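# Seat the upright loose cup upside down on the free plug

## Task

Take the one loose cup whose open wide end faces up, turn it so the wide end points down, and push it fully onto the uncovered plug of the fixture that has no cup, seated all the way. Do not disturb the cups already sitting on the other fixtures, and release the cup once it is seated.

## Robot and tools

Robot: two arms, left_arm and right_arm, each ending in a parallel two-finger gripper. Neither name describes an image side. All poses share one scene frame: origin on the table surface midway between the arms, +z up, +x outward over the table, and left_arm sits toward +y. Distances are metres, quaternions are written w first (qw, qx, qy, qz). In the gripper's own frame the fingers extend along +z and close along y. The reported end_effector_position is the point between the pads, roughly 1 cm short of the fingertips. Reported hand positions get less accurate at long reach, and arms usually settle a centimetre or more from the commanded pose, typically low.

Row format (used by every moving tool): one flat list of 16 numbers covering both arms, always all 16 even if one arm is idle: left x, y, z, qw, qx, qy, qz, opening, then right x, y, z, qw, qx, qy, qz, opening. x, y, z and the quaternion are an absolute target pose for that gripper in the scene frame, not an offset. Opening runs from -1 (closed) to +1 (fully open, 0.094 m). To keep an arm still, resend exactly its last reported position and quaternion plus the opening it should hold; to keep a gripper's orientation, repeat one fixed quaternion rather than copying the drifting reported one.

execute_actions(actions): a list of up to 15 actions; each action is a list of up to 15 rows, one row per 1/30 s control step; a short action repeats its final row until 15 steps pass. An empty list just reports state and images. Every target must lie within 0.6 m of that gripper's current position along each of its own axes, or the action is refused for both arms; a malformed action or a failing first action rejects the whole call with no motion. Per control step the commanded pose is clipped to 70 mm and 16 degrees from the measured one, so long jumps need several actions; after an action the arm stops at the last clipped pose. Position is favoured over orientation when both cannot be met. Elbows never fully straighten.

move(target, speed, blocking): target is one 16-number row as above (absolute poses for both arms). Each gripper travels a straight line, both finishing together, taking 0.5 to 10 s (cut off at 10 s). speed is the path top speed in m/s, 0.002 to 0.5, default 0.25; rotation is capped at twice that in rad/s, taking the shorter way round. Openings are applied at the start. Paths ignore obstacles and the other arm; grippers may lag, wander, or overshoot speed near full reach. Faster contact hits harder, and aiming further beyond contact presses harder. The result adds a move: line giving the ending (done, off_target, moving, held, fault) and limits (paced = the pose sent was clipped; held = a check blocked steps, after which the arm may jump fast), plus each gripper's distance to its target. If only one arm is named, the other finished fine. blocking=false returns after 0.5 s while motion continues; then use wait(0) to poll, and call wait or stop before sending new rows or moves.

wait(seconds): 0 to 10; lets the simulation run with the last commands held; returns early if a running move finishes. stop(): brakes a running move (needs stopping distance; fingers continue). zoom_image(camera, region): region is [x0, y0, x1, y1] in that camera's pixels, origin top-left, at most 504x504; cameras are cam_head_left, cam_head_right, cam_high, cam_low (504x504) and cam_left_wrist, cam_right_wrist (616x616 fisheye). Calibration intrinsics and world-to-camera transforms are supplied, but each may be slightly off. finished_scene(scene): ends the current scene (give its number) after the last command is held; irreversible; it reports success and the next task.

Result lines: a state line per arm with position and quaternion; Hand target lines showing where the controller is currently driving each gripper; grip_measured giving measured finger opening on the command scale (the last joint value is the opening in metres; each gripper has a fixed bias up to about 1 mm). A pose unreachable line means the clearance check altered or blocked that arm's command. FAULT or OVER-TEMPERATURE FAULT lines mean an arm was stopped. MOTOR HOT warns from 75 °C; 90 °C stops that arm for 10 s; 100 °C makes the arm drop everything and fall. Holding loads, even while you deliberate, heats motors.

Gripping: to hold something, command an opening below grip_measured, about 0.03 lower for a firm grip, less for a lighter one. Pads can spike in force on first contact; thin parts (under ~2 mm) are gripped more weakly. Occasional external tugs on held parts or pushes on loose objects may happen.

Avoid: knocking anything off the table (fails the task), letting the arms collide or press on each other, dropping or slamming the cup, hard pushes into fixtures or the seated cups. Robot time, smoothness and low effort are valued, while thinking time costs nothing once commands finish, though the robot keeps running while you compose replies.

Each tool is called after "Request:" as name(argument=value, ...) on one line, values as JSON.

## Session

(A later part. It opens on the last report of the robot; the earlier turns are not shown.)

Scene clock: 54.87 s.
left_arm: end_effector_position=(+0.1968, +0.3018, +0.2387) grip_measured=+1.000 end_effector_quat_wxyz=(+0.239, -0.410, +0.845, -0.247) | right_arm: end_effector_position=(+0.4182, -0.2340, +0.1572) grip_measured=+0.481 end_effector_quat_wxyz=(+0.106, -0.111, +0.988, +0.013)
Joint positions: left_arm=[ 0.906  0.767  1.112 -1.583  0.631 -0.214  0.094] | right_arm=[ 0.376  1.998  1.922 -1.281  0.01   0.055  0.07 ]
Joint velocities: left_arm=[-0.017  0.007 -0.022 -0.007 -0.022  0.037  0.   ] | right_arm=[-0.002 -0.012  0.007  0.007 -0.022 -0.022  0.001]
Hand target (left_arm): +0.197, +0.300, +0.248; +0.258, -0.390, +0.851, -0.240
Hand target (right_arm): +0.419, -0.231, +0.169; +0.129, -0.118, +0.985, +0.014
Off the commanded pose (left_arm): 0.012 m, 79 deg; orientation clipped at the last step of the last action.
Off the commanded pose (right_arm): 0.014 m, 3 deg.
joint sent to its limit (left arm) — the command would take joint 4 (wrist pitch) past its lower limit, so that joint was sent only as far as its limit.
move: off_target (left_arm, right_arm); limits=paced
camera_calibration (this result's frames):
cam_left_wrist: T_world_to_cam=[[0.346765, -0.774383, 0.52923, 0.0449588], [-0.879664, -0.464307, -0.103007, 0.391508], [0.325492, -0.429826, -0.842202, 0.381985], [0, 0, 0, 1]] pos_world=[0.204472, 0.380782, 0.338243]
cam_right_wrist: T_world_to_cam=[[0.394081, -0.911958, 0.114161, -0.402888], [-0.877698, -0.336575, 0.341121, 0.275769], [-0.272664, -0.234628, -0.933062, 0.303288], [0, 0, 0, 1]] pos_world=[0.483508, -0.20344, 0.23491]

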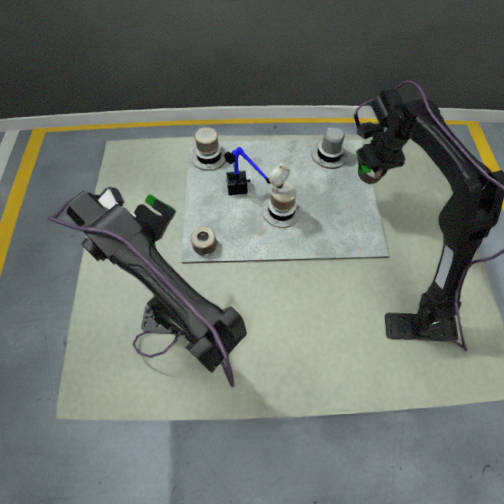

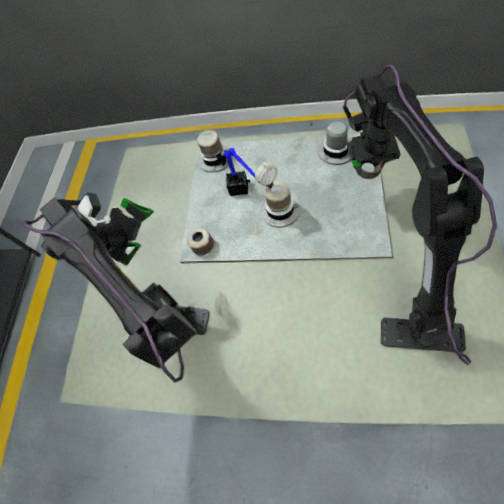

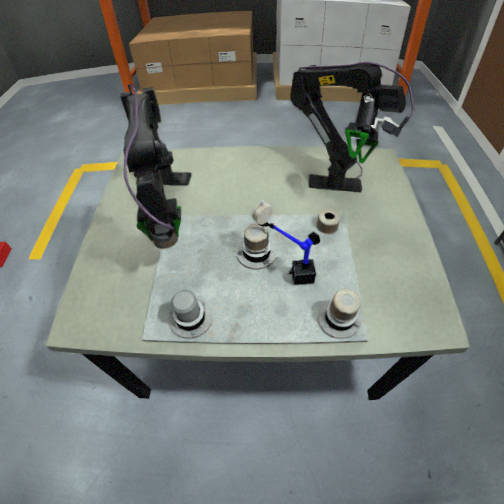

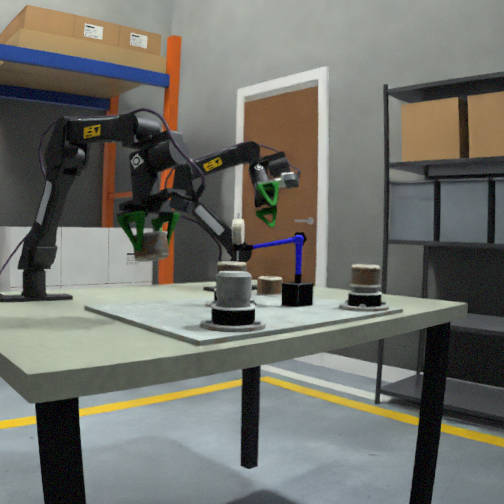

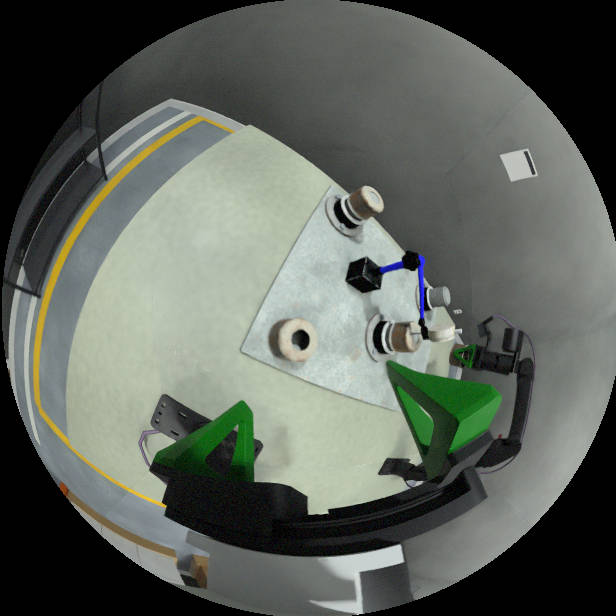

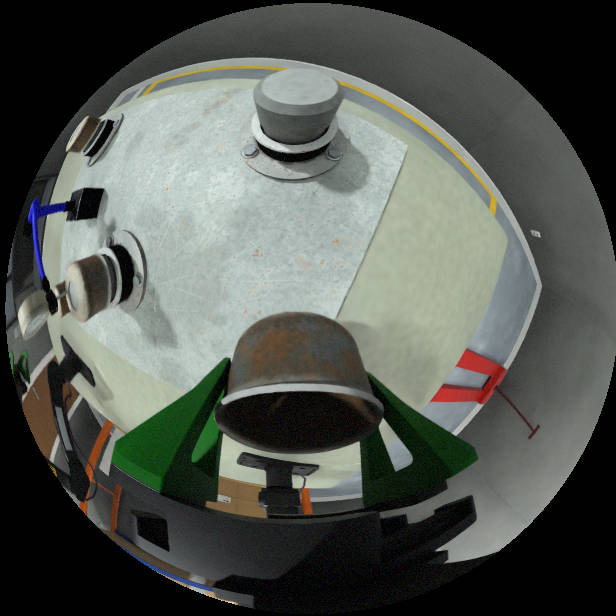

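Request:
move(target=[0.25, 0.14, 0.25, 0.6592, 0.2557, 0.6592, -0.2557, 1.0, 0.25, -0.12, 0.25, 0.6533, -0.2706, 0.6533, 0.2706, 0.43], speed=0.25)

Scene clock: 60.40 s.
left_arm: end_effector_position=(+0.2469, +0.1422, +0.2572) grip_measured=+1.000 end_effector_quat_wxyz=(+0.669, +0.252, +0.653, -0.250) | right_arm: end_effector_position=(+0.2478, -0.1242, +0.2297) grip_measured=+0.481 end_effector_quat_wxyz=(+0.625, -0.286, +0.679, +0.259)
Joint positions: left_arm=[-0.385  0.244  0.284 -0.019  0.232  0.006  0.094] | right_arm=[ 0.795  0.831  0.34   0.406 -0.094 -0.013  0.07 ]
Joint velocities: left_arm=[ 0.007  0.007 -0.002  0.051  0.022  0.007  0.   ] | right_arm=[-0.007 -0.027  0.007  0.022  0.066  0.11   0.001]
Hand target (left_arm): +0.250, +0.142, +0.250; +0.664, +0.253, +0.658, -0.248
Hand target (right_arm): +0.247, -0.124, +0.249; +0.653, -0.279, +0.653, +0.264
Off the commanded pose (left_arm): 0.008 m, 2 deg.
Off the commanded pose (right_arm): 0.021 m, 5 deg.
move: off_target (right_arm)
camera_calibration (this result's frames):
cam_left_wrist: T_world_to_cam=[[-0.634062, -0.693976, -0.34112, 0.348783], [-0.0337521, 0.465549, -0.884378, 0.223233], [0.772545, -0.549237, -0.31861, 0.0845168], [0, 0, 0, 1]] pos_world=[0.163391, 0.184541, 0.343327]
cam_right_wrist: T_world_to_cam=[[0.654434, -0.725349, 0.213507, -0.307997], [-0.323476, -0.523808, -0.788028, 0.237252], [0.683432, 0.446648, -0.577431, 0.116299], [0, 0, 0, 1]] pos_world=[0.198826, -0.151075, 0.319876]

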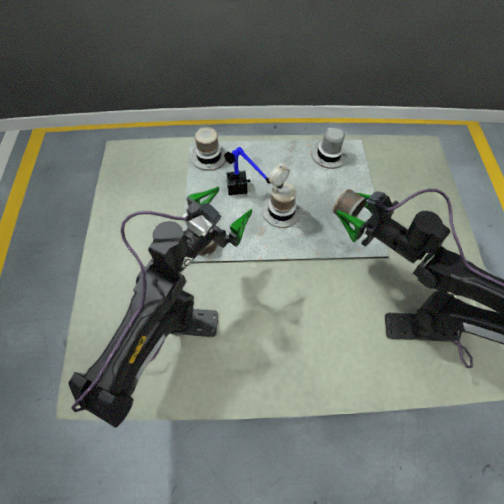

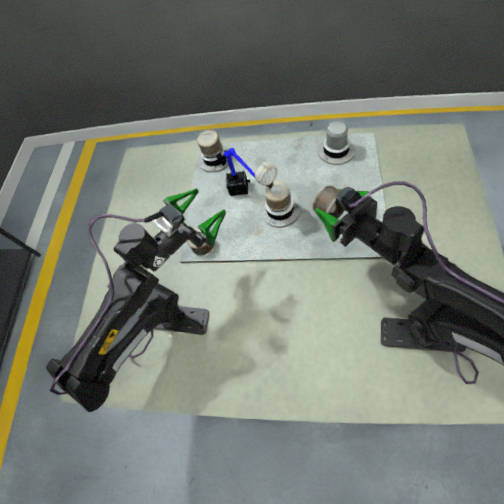

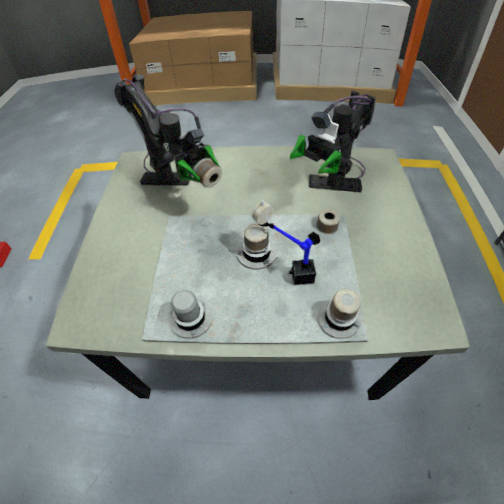

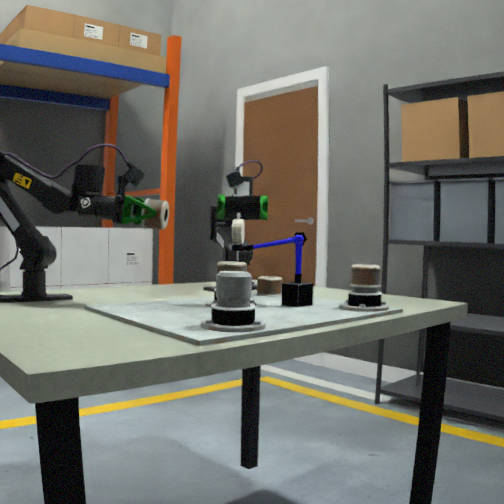

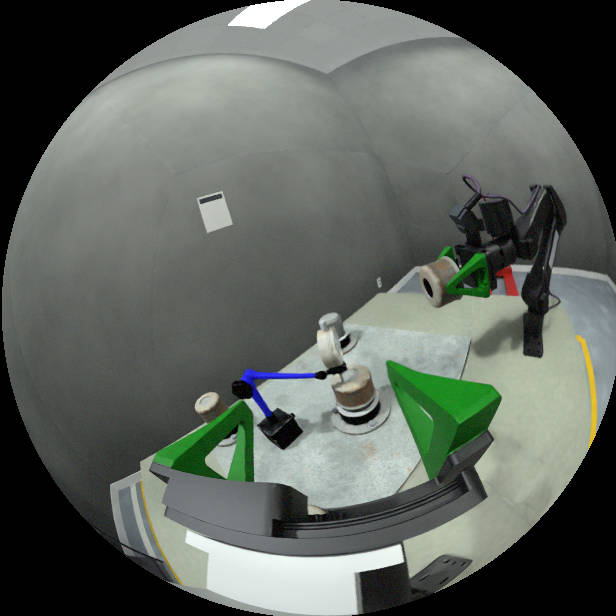

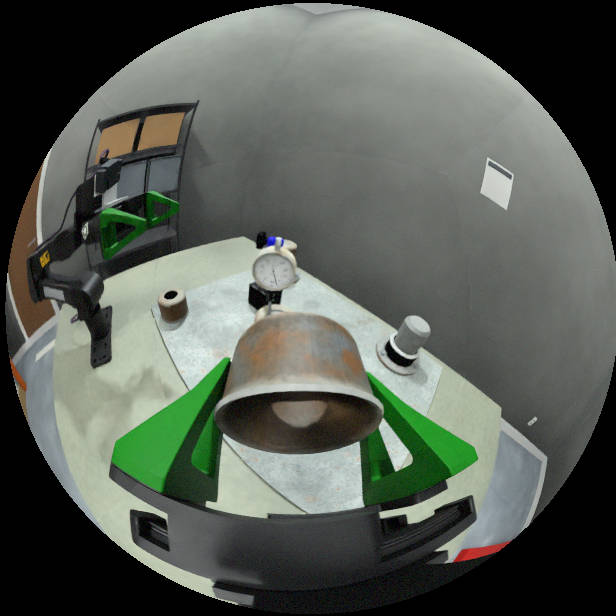

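Request:
move(target=[0.24, 0.13, 0.25, 0.0, 0.0, 0.7071, -0.7071, 1.0, 0.24, -0.03, 0.25, 0.5, -0.5, 0.5, 0.5, 0.43], speed=0.25)

Scene clock: 65.23 s.
left_arm: end_effector_position=(+0.2370, +0.1274, +0.2403) grip_measured=+1.000 end_effector_quat_wxyz=(+0.021, -0.026, +0.716, -0.697) | right_arm: end_effector_position=(+0.2324, -0.0355, +0.2236) grip_measured=+0.480 end_effector_quat_wxyz=(-0.473, +0.491, -0.533, -0.501)
Joint positions: left_arm=[ 0.155  1.066  0.64  -0.541  1.538 -0.61   0.094] | right_arm=[ 0.642  1.443  0.608  0.741 -1.011 -0.011  0.07 ]
Joint velocities: left_arm=[-0.007 -0.012  0.012  0.037 -0.095  0.037  0.   ] | right_arm=[-0.002  0.022  0.007  0.037 -0.007  0.007 -0.001]
Hand target (left_arm): +0.240, +0.128, +0.250; +0.021, -0.018, +0.709, -0.704
Hand target (right_arm): +0.236, -0.033, +0.250; +0.502, -0.500, +0.499, +0.499
Off the commanded pose (left_arm): 0.010 m, 4 deg.
Off the commanded pose (right_arm): 0.028 m, 5 deg.
joint sent to its limit (left arm) — the command would take joint 5 (wrist yaw) past its upper limit, so that joint was sent only as far as its limit.
move: off_target (left_arm, right_arm)
camera_calibration (this result's frames):
cam_left_wrist: T_world_to_cam=[[-0.32286, -0.0252662, 0.946109, -0.14176], [-0.904999, 0.300828, -0.300798, 0.302093], [-0.277016, -0.953344, -0.119991, 0.331233], [0, 0, 0, 1]] pos_world=[0.319382, 0.221319, 0.264734]
cam_right_wrist: T_world_to_cam=[[0.987118, -0.0805751, 0.138225, -0.269935], [0.0675299, -0.573386, -0.816498, 0.18761], [0.145046, 0.815314, -0.560558, 0.218091], [0, 0, 0, 1]] pos_world=[0.222155, -0.0919897, 0.312748]

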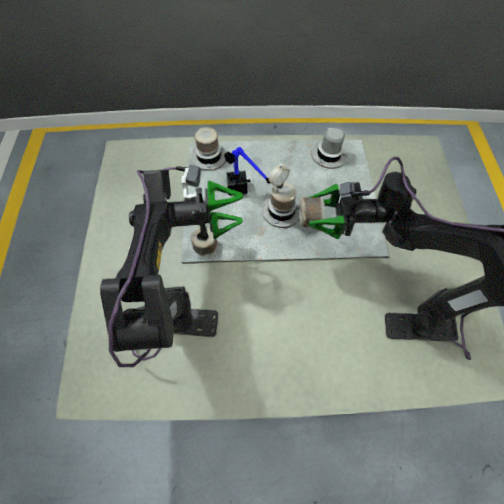

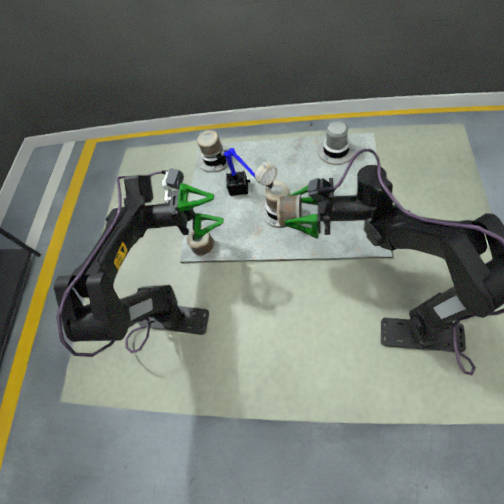

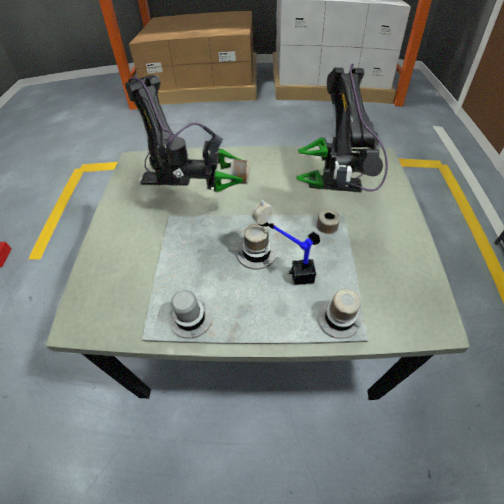

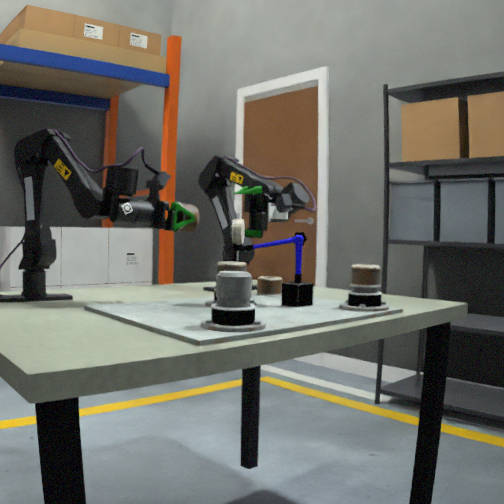

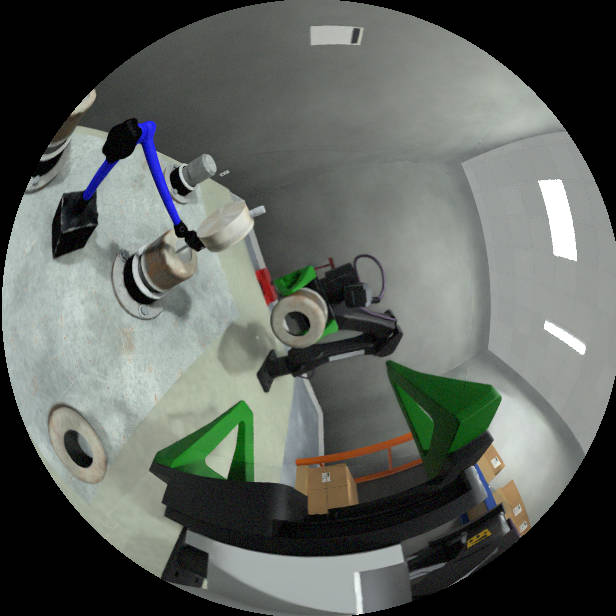

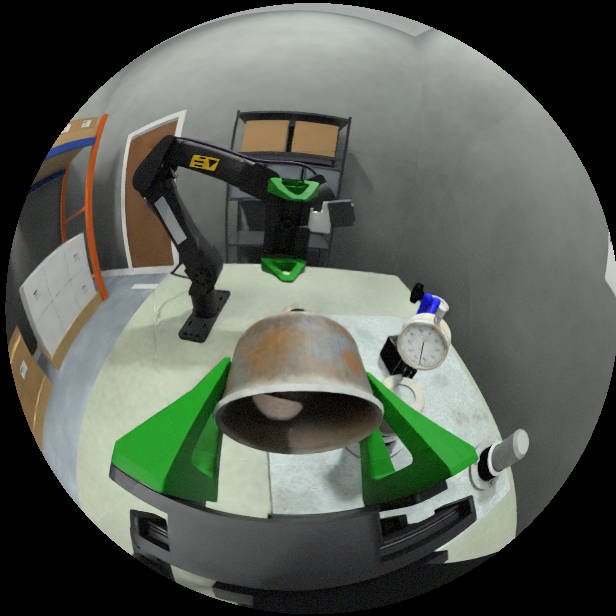

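Request:
move(target=[0.238, 0.06, 0.228, 0.0, 0.0, 0.7071, -0.7071, 1.0, 0.24, -0.03, 0.25, 0.5, -0.5, 0.5, 0.5, 0.43], speed=0.15)

Scene clock: 69.20 s.
left_arm: end_effector_position=(+0.2391, +0.0626, +0.2358) grip_measured=+1.000 end_effector_quat_wxyz=(+0.005, +0.001, +0.705, -0.709) | right_arm: end_effector_position=(+0.2320, -0.0356, +0.2218) grip_measured=+0.480 end_effector_quat_wxyz=(-0.469, +0.490, -0.536, -0.503)
Joint positions: left_arm=[-0.175  1.145  0.383  0.782  1.281 -1.582  0.094] | right_arm=[ 0.642  1.443  0.608  0.73  -1.012 -0.009  0.07 ]
Joint velocities: left_arm=[-0.007  0.002  0.007  0.037 -0.037 -0.051  0.   ] | right_arm=[-0.002  0.007  0.002 -0.007  0.022  0.007 -0.   ]
Hand target (left_arm): +0.239, +0.060, +0.229; +0.002, -0.001, +0.706, -0.708
Hand target (right_arm): +0.238, -0.031, +0.249; +0.500, -0.501, +0.501, +0.499
Off the commanded pose (left_arm): 0.008 m, 1 deg.
Off the commanded pose (right_arm): 0.030 m, 6 deg.
move: off_target (right_arm)
camera_calibration (this result's frames):
cam_left_wrist: T_world_to_cam=[[-0.338803, 0.0248636, 0.940529, -0.136462], [-0.880458, 0.34402, -0.326258, 0.319605], [-0.331673, -0.938633, -0.0946635, 0.275629], [0, 0, 0, 1]] pos_world=[0.326583, 0.152157, 0.258712]
cam_right_wrist: T_world_to_cam=[[0.988661, -0.0784364, 0.12805, -0.26731], [0.0596064, -0.577693, -0.814075, 0.187323], [0.137827, 0.812477, -0.566467, 0.220139], [0, 0, 0, 1]] pos_world=[0.222772, -0.0916093, 0.311426]

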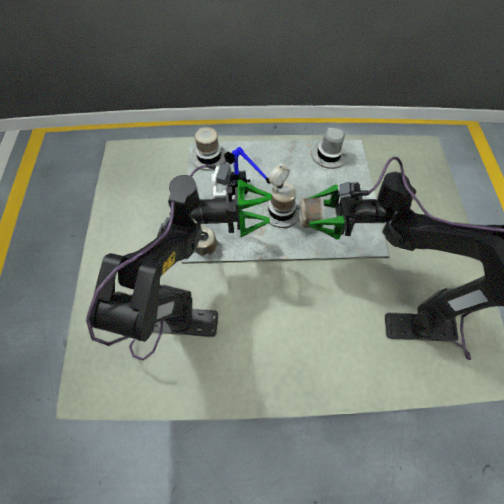

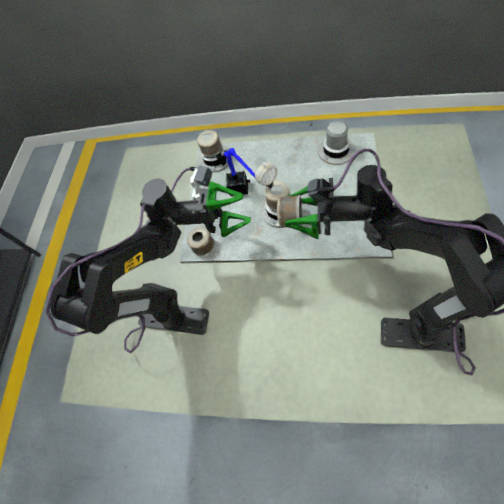

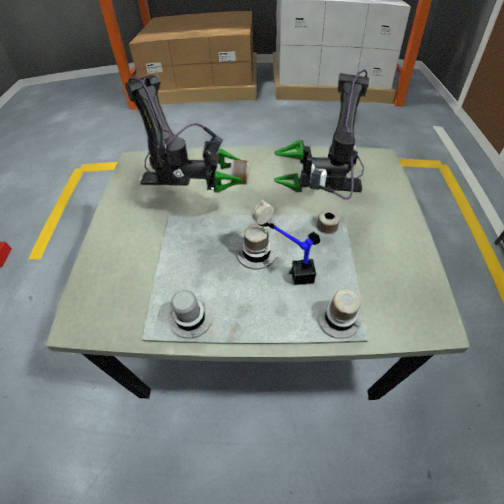

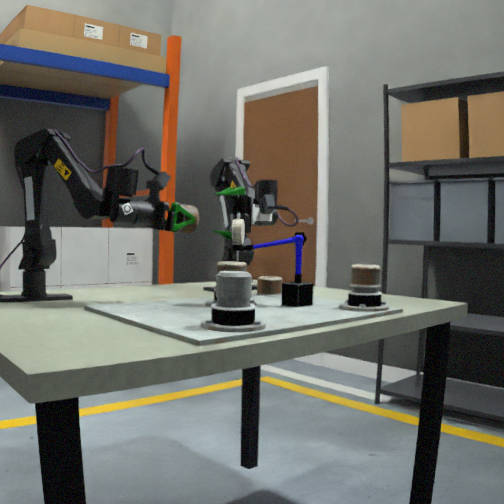

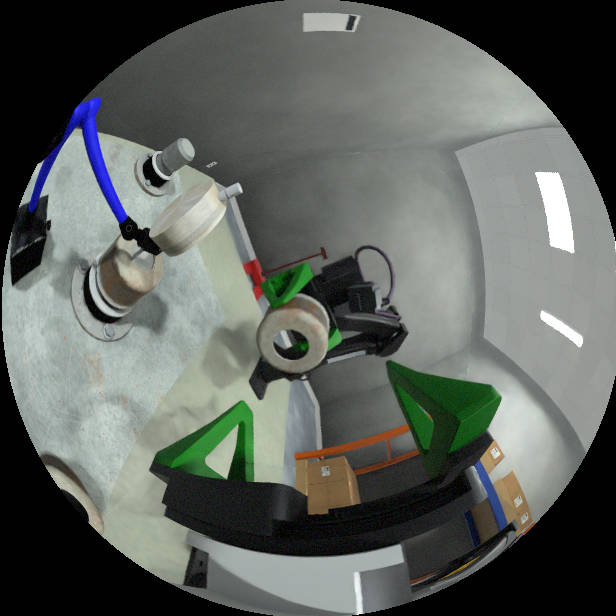

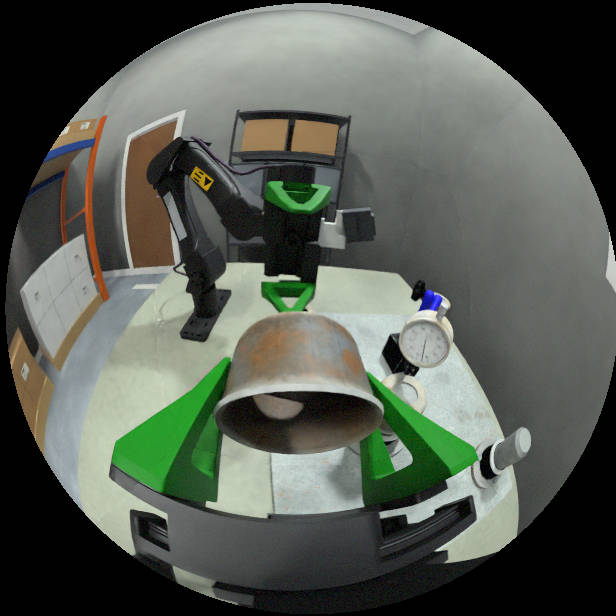

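Request:
move(target=[0.245, 0.045, 0.210, 0.0, 0.0, 0.7071, -0.7071, 1.0, 0.24, -0.03, 0.25, 0.5, -0.5, 0.5, 0.5, 0.43], speed=0.1)

Scene clock: 71.30 s.
left_arm: end_effector_position=(+0.2483, +0.0466, +0.2183) grip_measured=+1.000 end_effector_quat_wxyz=(+0.003, +0.002, +0.707, -0.708) | right_arm: end_effector_position=(+0.2320, -0.0356, +0.2214) grip_measured=+0.480 end_effector_quat_wxyz=(-0.468, +0.490, -0.537, -0.503)
Joint positions: left_arm=[-0.233  1.279  0.383  0.901  1.228 -1.568  0.094] | right_arm=[ 0.642  1.443  0.608  0.727 -1.012 -0.009  0.07 ]
Joint velocities: left_arm=[-0.012  0.022 -0.002  0.066 -0.037 -0.007  0.   ] | right_arm=[-0.007  0.002  0.007  0.051 -0.007 -0.007  0.001]
Hand target (left_arm): +0.245, +0.045, +0.210; +0.000, +0.000, +0.708, -0.706
Hand target (right_arm): +0.238, -0.031, +0.249; +0.500, -0.501, +0.501, +0.499
Off the commanded pose (left_arm): 0.009 m, 0 deg.
Off the commanded pose (right_arm): 0.030 m, 6 deg.
move: off_target (right_arm)
camera_calibration (this result's frames):
cam_left_wrist: T_world_to_cam=[[-0.337412, 0.0225547, 0.941087, -0.116857], [-0.879194, 0.349712, -0.323603, 0.326239], [-0.336408, -0.936586, -0.0981672, 0.263886], [0, 0, 0, 1]] pos_world=[0.336172, 0.135698, 0.24145]
cam_right_wrist: T_world_to_cam=[[0.988951, -0.0782604, 0.125902, -0.266801], [0.0577488, -0.57882, -0.813408, 0.187198], [0.136532, 0.811691, -0.567906, 0.220507], [0, 0, 0, 1]] pos_world=[0.222937, -0.0915096, 0.311087]

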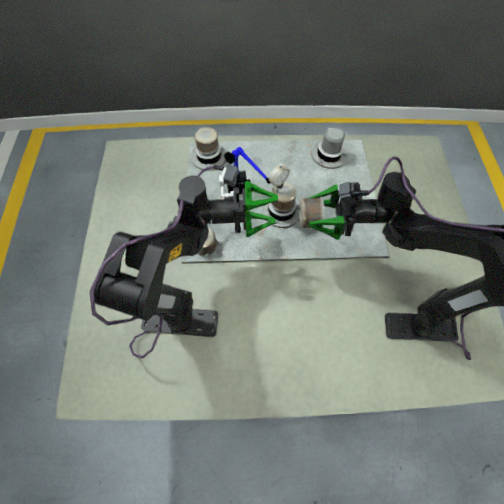

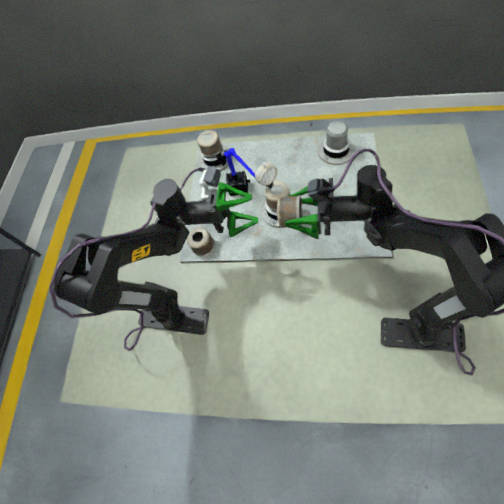

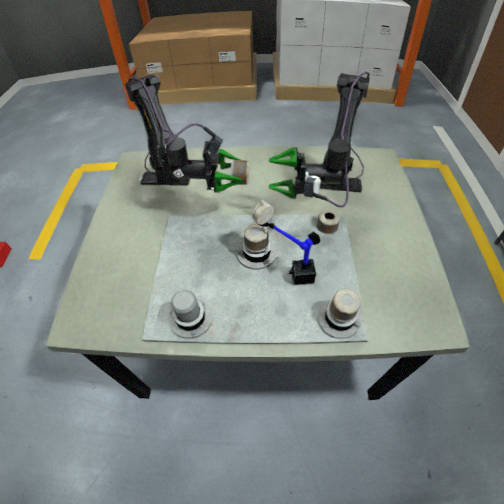

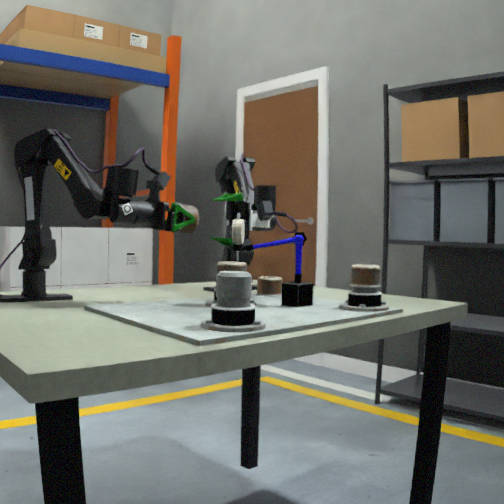

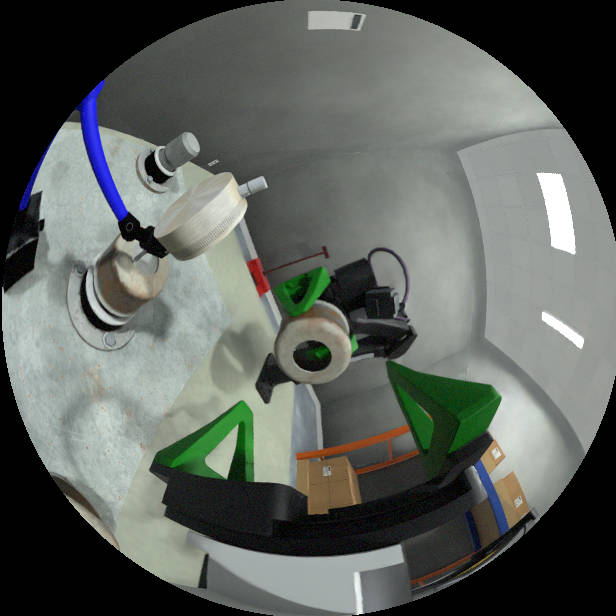

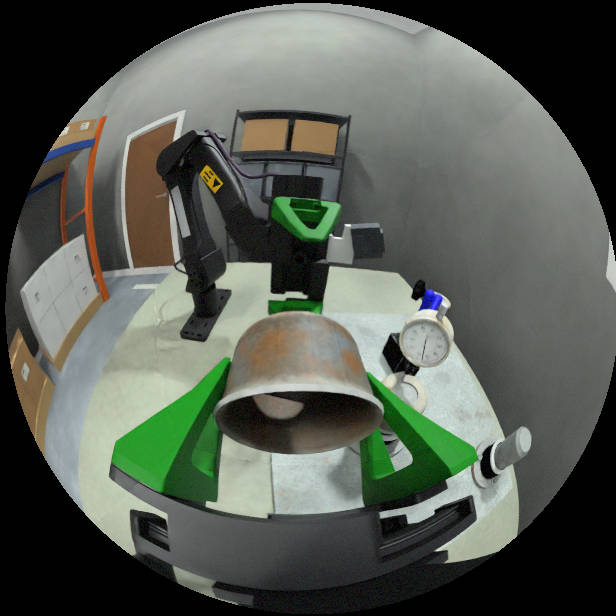

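Request:
move(target=[0.245, 0.045, 0.210, 0.0, 0.0, 0.7071, -0.7071, 1.0, 0.24, 0.028, 0.25, 0.5, -0.5, 0.5, 0.5, 0.43], speed=0.06)

Scene clock: 75.43 s.
left_arm: end_effector_position=(+0.2483, +0.0466, +0.2192) grip_measured=+1.000 end_effector_quat_wxyz=(+0.003, +0.002, +0.706, -0.709) | right_arm: end_effector_position=(+0.2337, +0.0199, +0.2202) grip_measured=+0.480 end_effector_quat_wxyz=(-0.463, +0.497, -0.535, -0.502)
Joint positions: left_arm=[-0.233  1.279  0.383  0.908  1.228 -1.575  0.094] | right_arm=[ 0.794  1.584  0.741  0.738 -0.874 -0.004  0.07 ]
Joint velocities: left_arm=[-0.002  0.007 -0.002  0.007 -0.007  0.022  0.   ] | right_arm=[-0.007  0.017  0.002 -0.007  0.037 -0.007 -0.001]
Hand target (left_arm): +0.245, +0.045, +0.210; -0.000, -0.000, +0.708, -0.706
Hand target (right_arm): +0.238, +0.026, +0.250; +0.500, -0.500, +0.500, +0.499
Off the commanded pose (left_arm): 0.010 m, 0 deg.
Off the commanded pose (right_arm): 0.032 m, 6 deg.
move: off_target (right_arm)
camera_calibration (this result's frames):
cam_left_wrist: T_world_to_cam=[[-0.337378, 0.0248545, 0.941041, -0.117797], [-0.879199, 0.348939, -0.324423, 0.326776], [-0.336429, -0.936816, -0.0958726, 0.263488], [0, 0, 0, 1]] pos_world=[0.336204, 0.135742, 0.242127]
cam_right_wrist: T_world_to_cam=[[0.989188, -0.0632569, 0.132306, -0.265739], [0.070447, -0.586307, -0.80702, 0.214041], [0.128621, 0.807616, -0.575512, 0.178136], [0, 0, 0, 1]] pos_world=[0.224876, -0.0351811, 0.310414]

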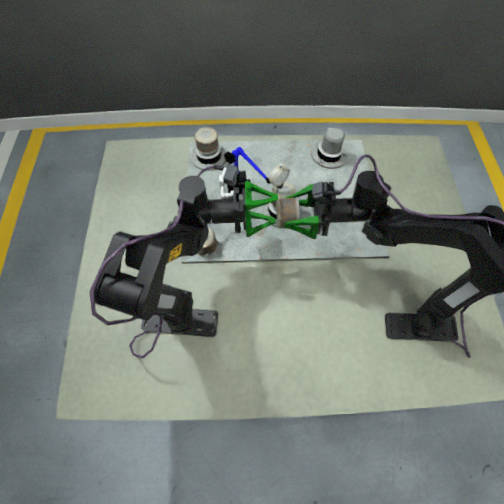

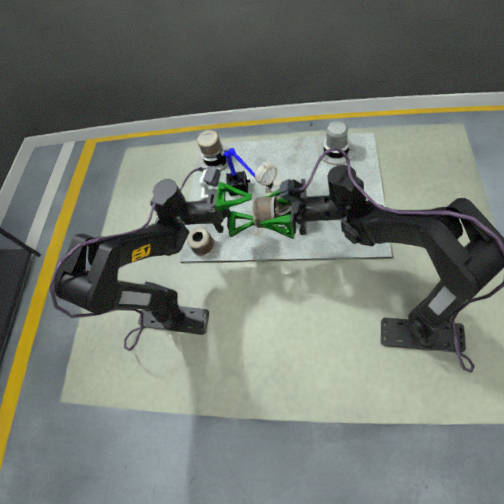

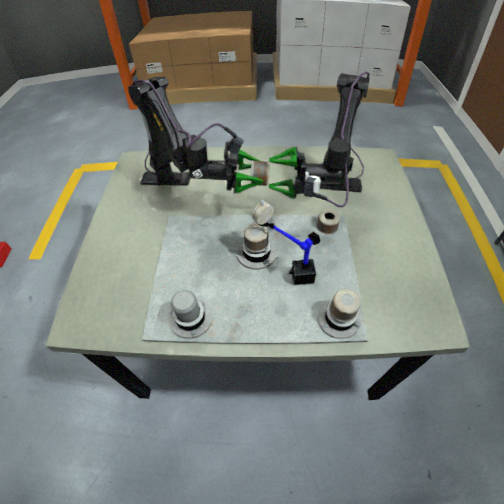

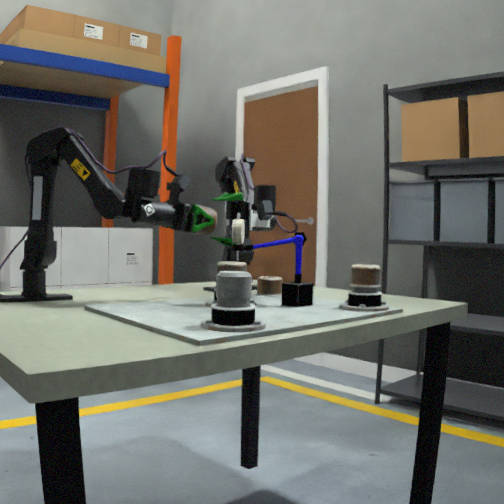

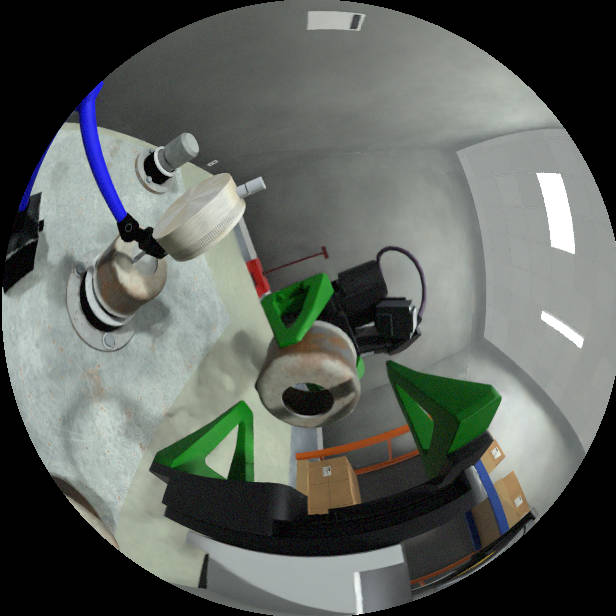

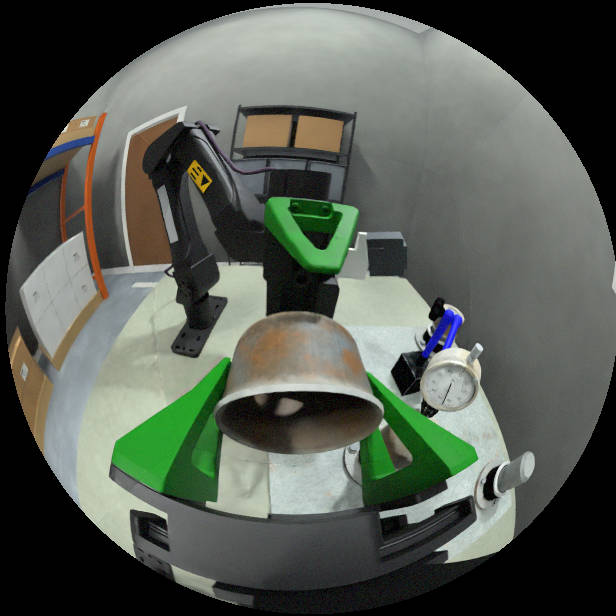

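Request:
zoom_image(camera="cam_high", region=[200, 130, 330, 210])

Request:
zoom_image(camera="cam_head_left", region=[210, 160, 350, 250])

Region (200, 130, 330, 210) of cam_high's 504x504 image, scaled by 3.877, with more detail than that image has; it fills the top 310 rows of this view, and the rest is white.

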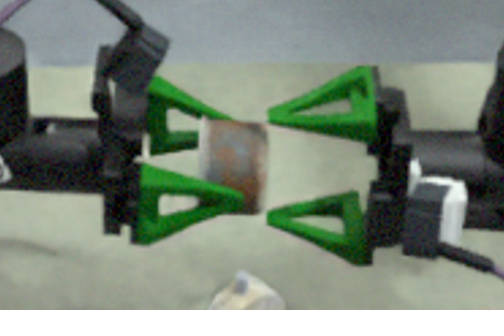

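Region (210, 160, 350, 250) of cam_head_left's 504x504 image, scaled by 3.600, with more detail than that image has; it fills the top 324 rows of this view, and the rest is white.

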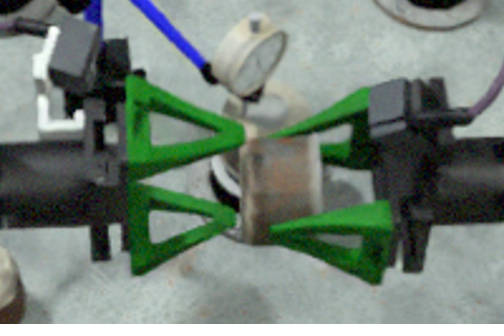

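Request:
move(target=[0.245, 0.045, 0.205, 0.0, 0.0, 0.7071, -0.7071, 1.0, 0.24, 0.054, 0.25, 0.5, -0.5, 0.5, 0.5, 0.43], speed=0.05)

Scene clock: 78.37 s.
left_arm: end_effector_position=(+0.2495, +0.0467, +0.2125) grip_measured=+1.000 end_effector_quat_wxyz=(+0.003, -0.004, +0.706, -0.708) | right_arm: end_effector_position=(+0.2348, +0.0456, +0.2184) grip_measured=+0.480 end_effector_quat_wxyz=(-0.462, +0.499, -0.536, -0.499)
Joint positions: left_arm=[-0.233  1.302  0.368  0.941  1.22  -1.577  0.094] | right_arm=[ 0.854  1.651  0.81   0.734 -0.814 -0.004  0.07 ]
Joint velocities: left_arm=[ 0.002 -0.002  0.012  0.051 -0.007  0.007  0.   ] | right_arm=[-0.012 -0.002  0.002  0.037  0.022 -0.066  0.001]
Hand target (left_arm): +0.245, +0.045, +0.205; -0.000, +0.000, +0.708, -0.706
Hand target (right_arm): +0.238, +0.052, +0.250; +0.500, -0.500, +0.500, +0.499
Off the commanded pose (left_arm): 0.009 m, 1 deg.
Off the commanded pose (right_arm): 0.033 m, 6 deg.
move: off_target (right_arm)
camera_calibration (this result's frames):
cam_left_wrist: T_world_to_cam=[[-0.330319, 0.0203332, 0.94365, -0.113198], [-0.884431, 0.34251, -0.316969, 0.325628], [-0.329654, -0.939294, -0.095154, 0.261605], [0, 0, 0, 1]] pos_world=[0.336843, 0.136495, 0.234926]
cam_right_wrist: T_world_to_cam=[[0.988907, -0.0628216, 0.134599, -0.265444], [0.0717125, -0.591637, -0.803009, 0.226646], [0.13008, 0.803753, -0.580569, 0.157155], [0, 0, 0, 1]] pos_world=[0.225803, -0.00889728, 0.308967]

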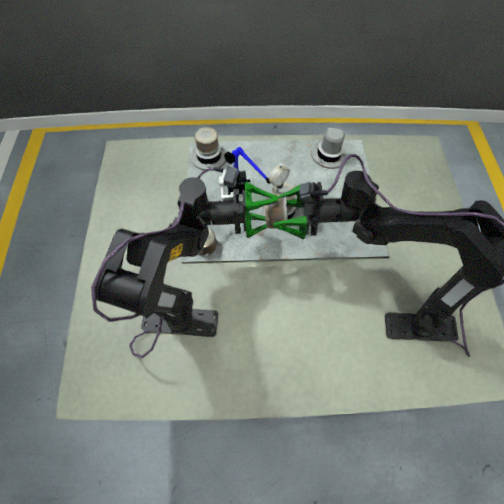

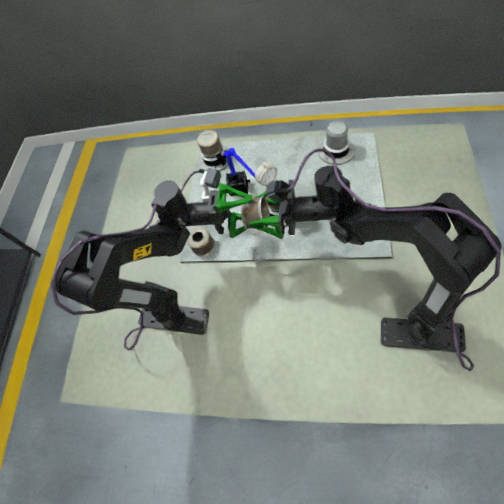

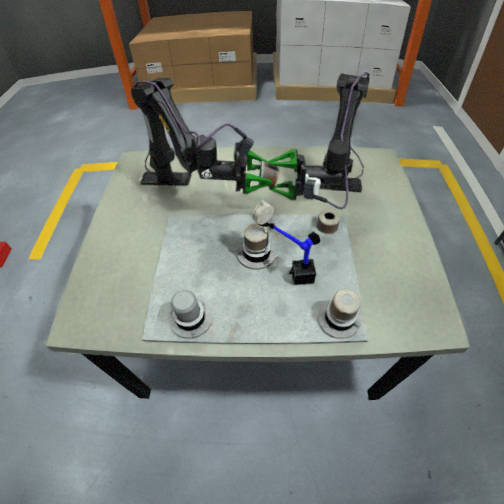

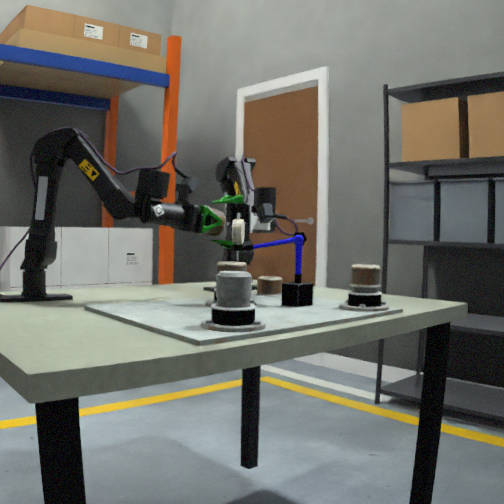

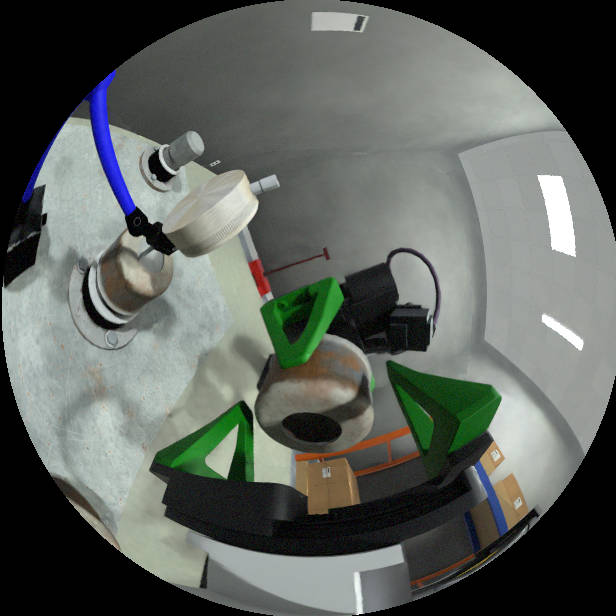

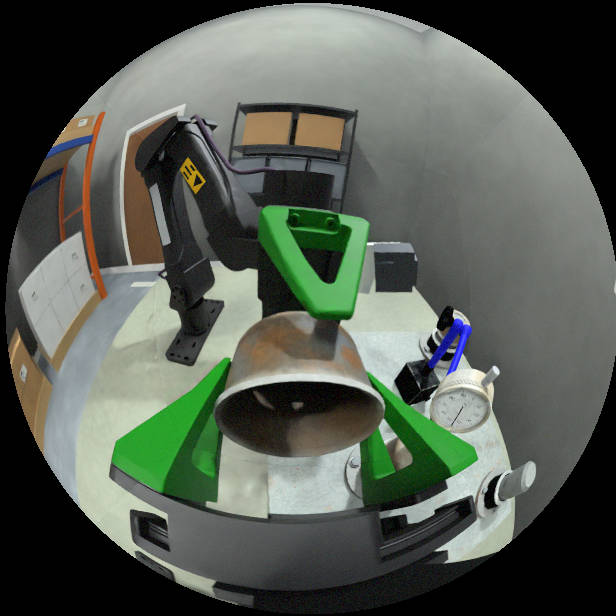

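Request:
zoom_image(camera="cam_high", region=[200, 130, 330, 210])

Request:
zoom_image(camera="cam_head_left", region=[210, 160, 350, 250])

Request:
zoom_image(camera="cam_low", region=[160, 170, 290, 260])

Region (200, 130, 330, 210) of cam_high's 504x504 image, scaled by 3.877, with more detail than that image has; it fills the top 310 rows of this view, and the rest is white.

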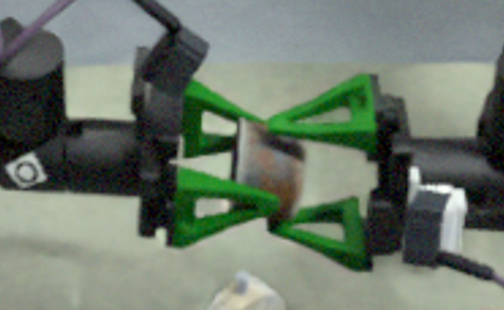

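Region (210, 160, 350, 250) of cam_head_left's 504x504 image, scaled by 3.600, with more detail than that image has; it fills the top 324 rows of this view, and the rest is white.

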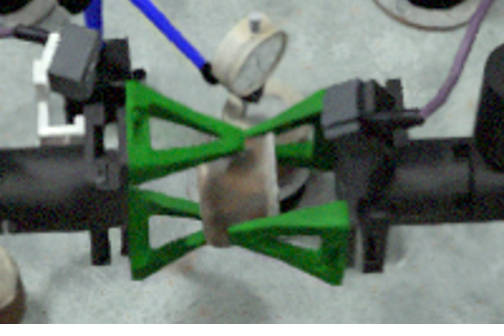

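Region (160, 170, 290, 260) of cam_low's 504x504 image, scaled by 3.877, with more detail than that image has; it fills the top 349 rows of this view, and the rest is white.

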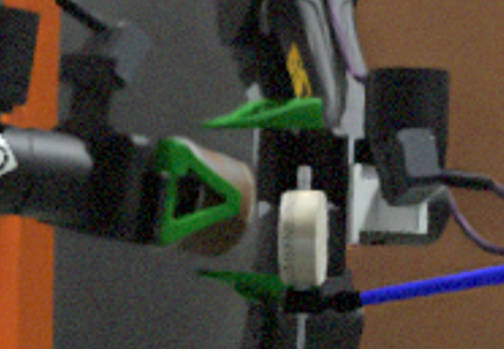

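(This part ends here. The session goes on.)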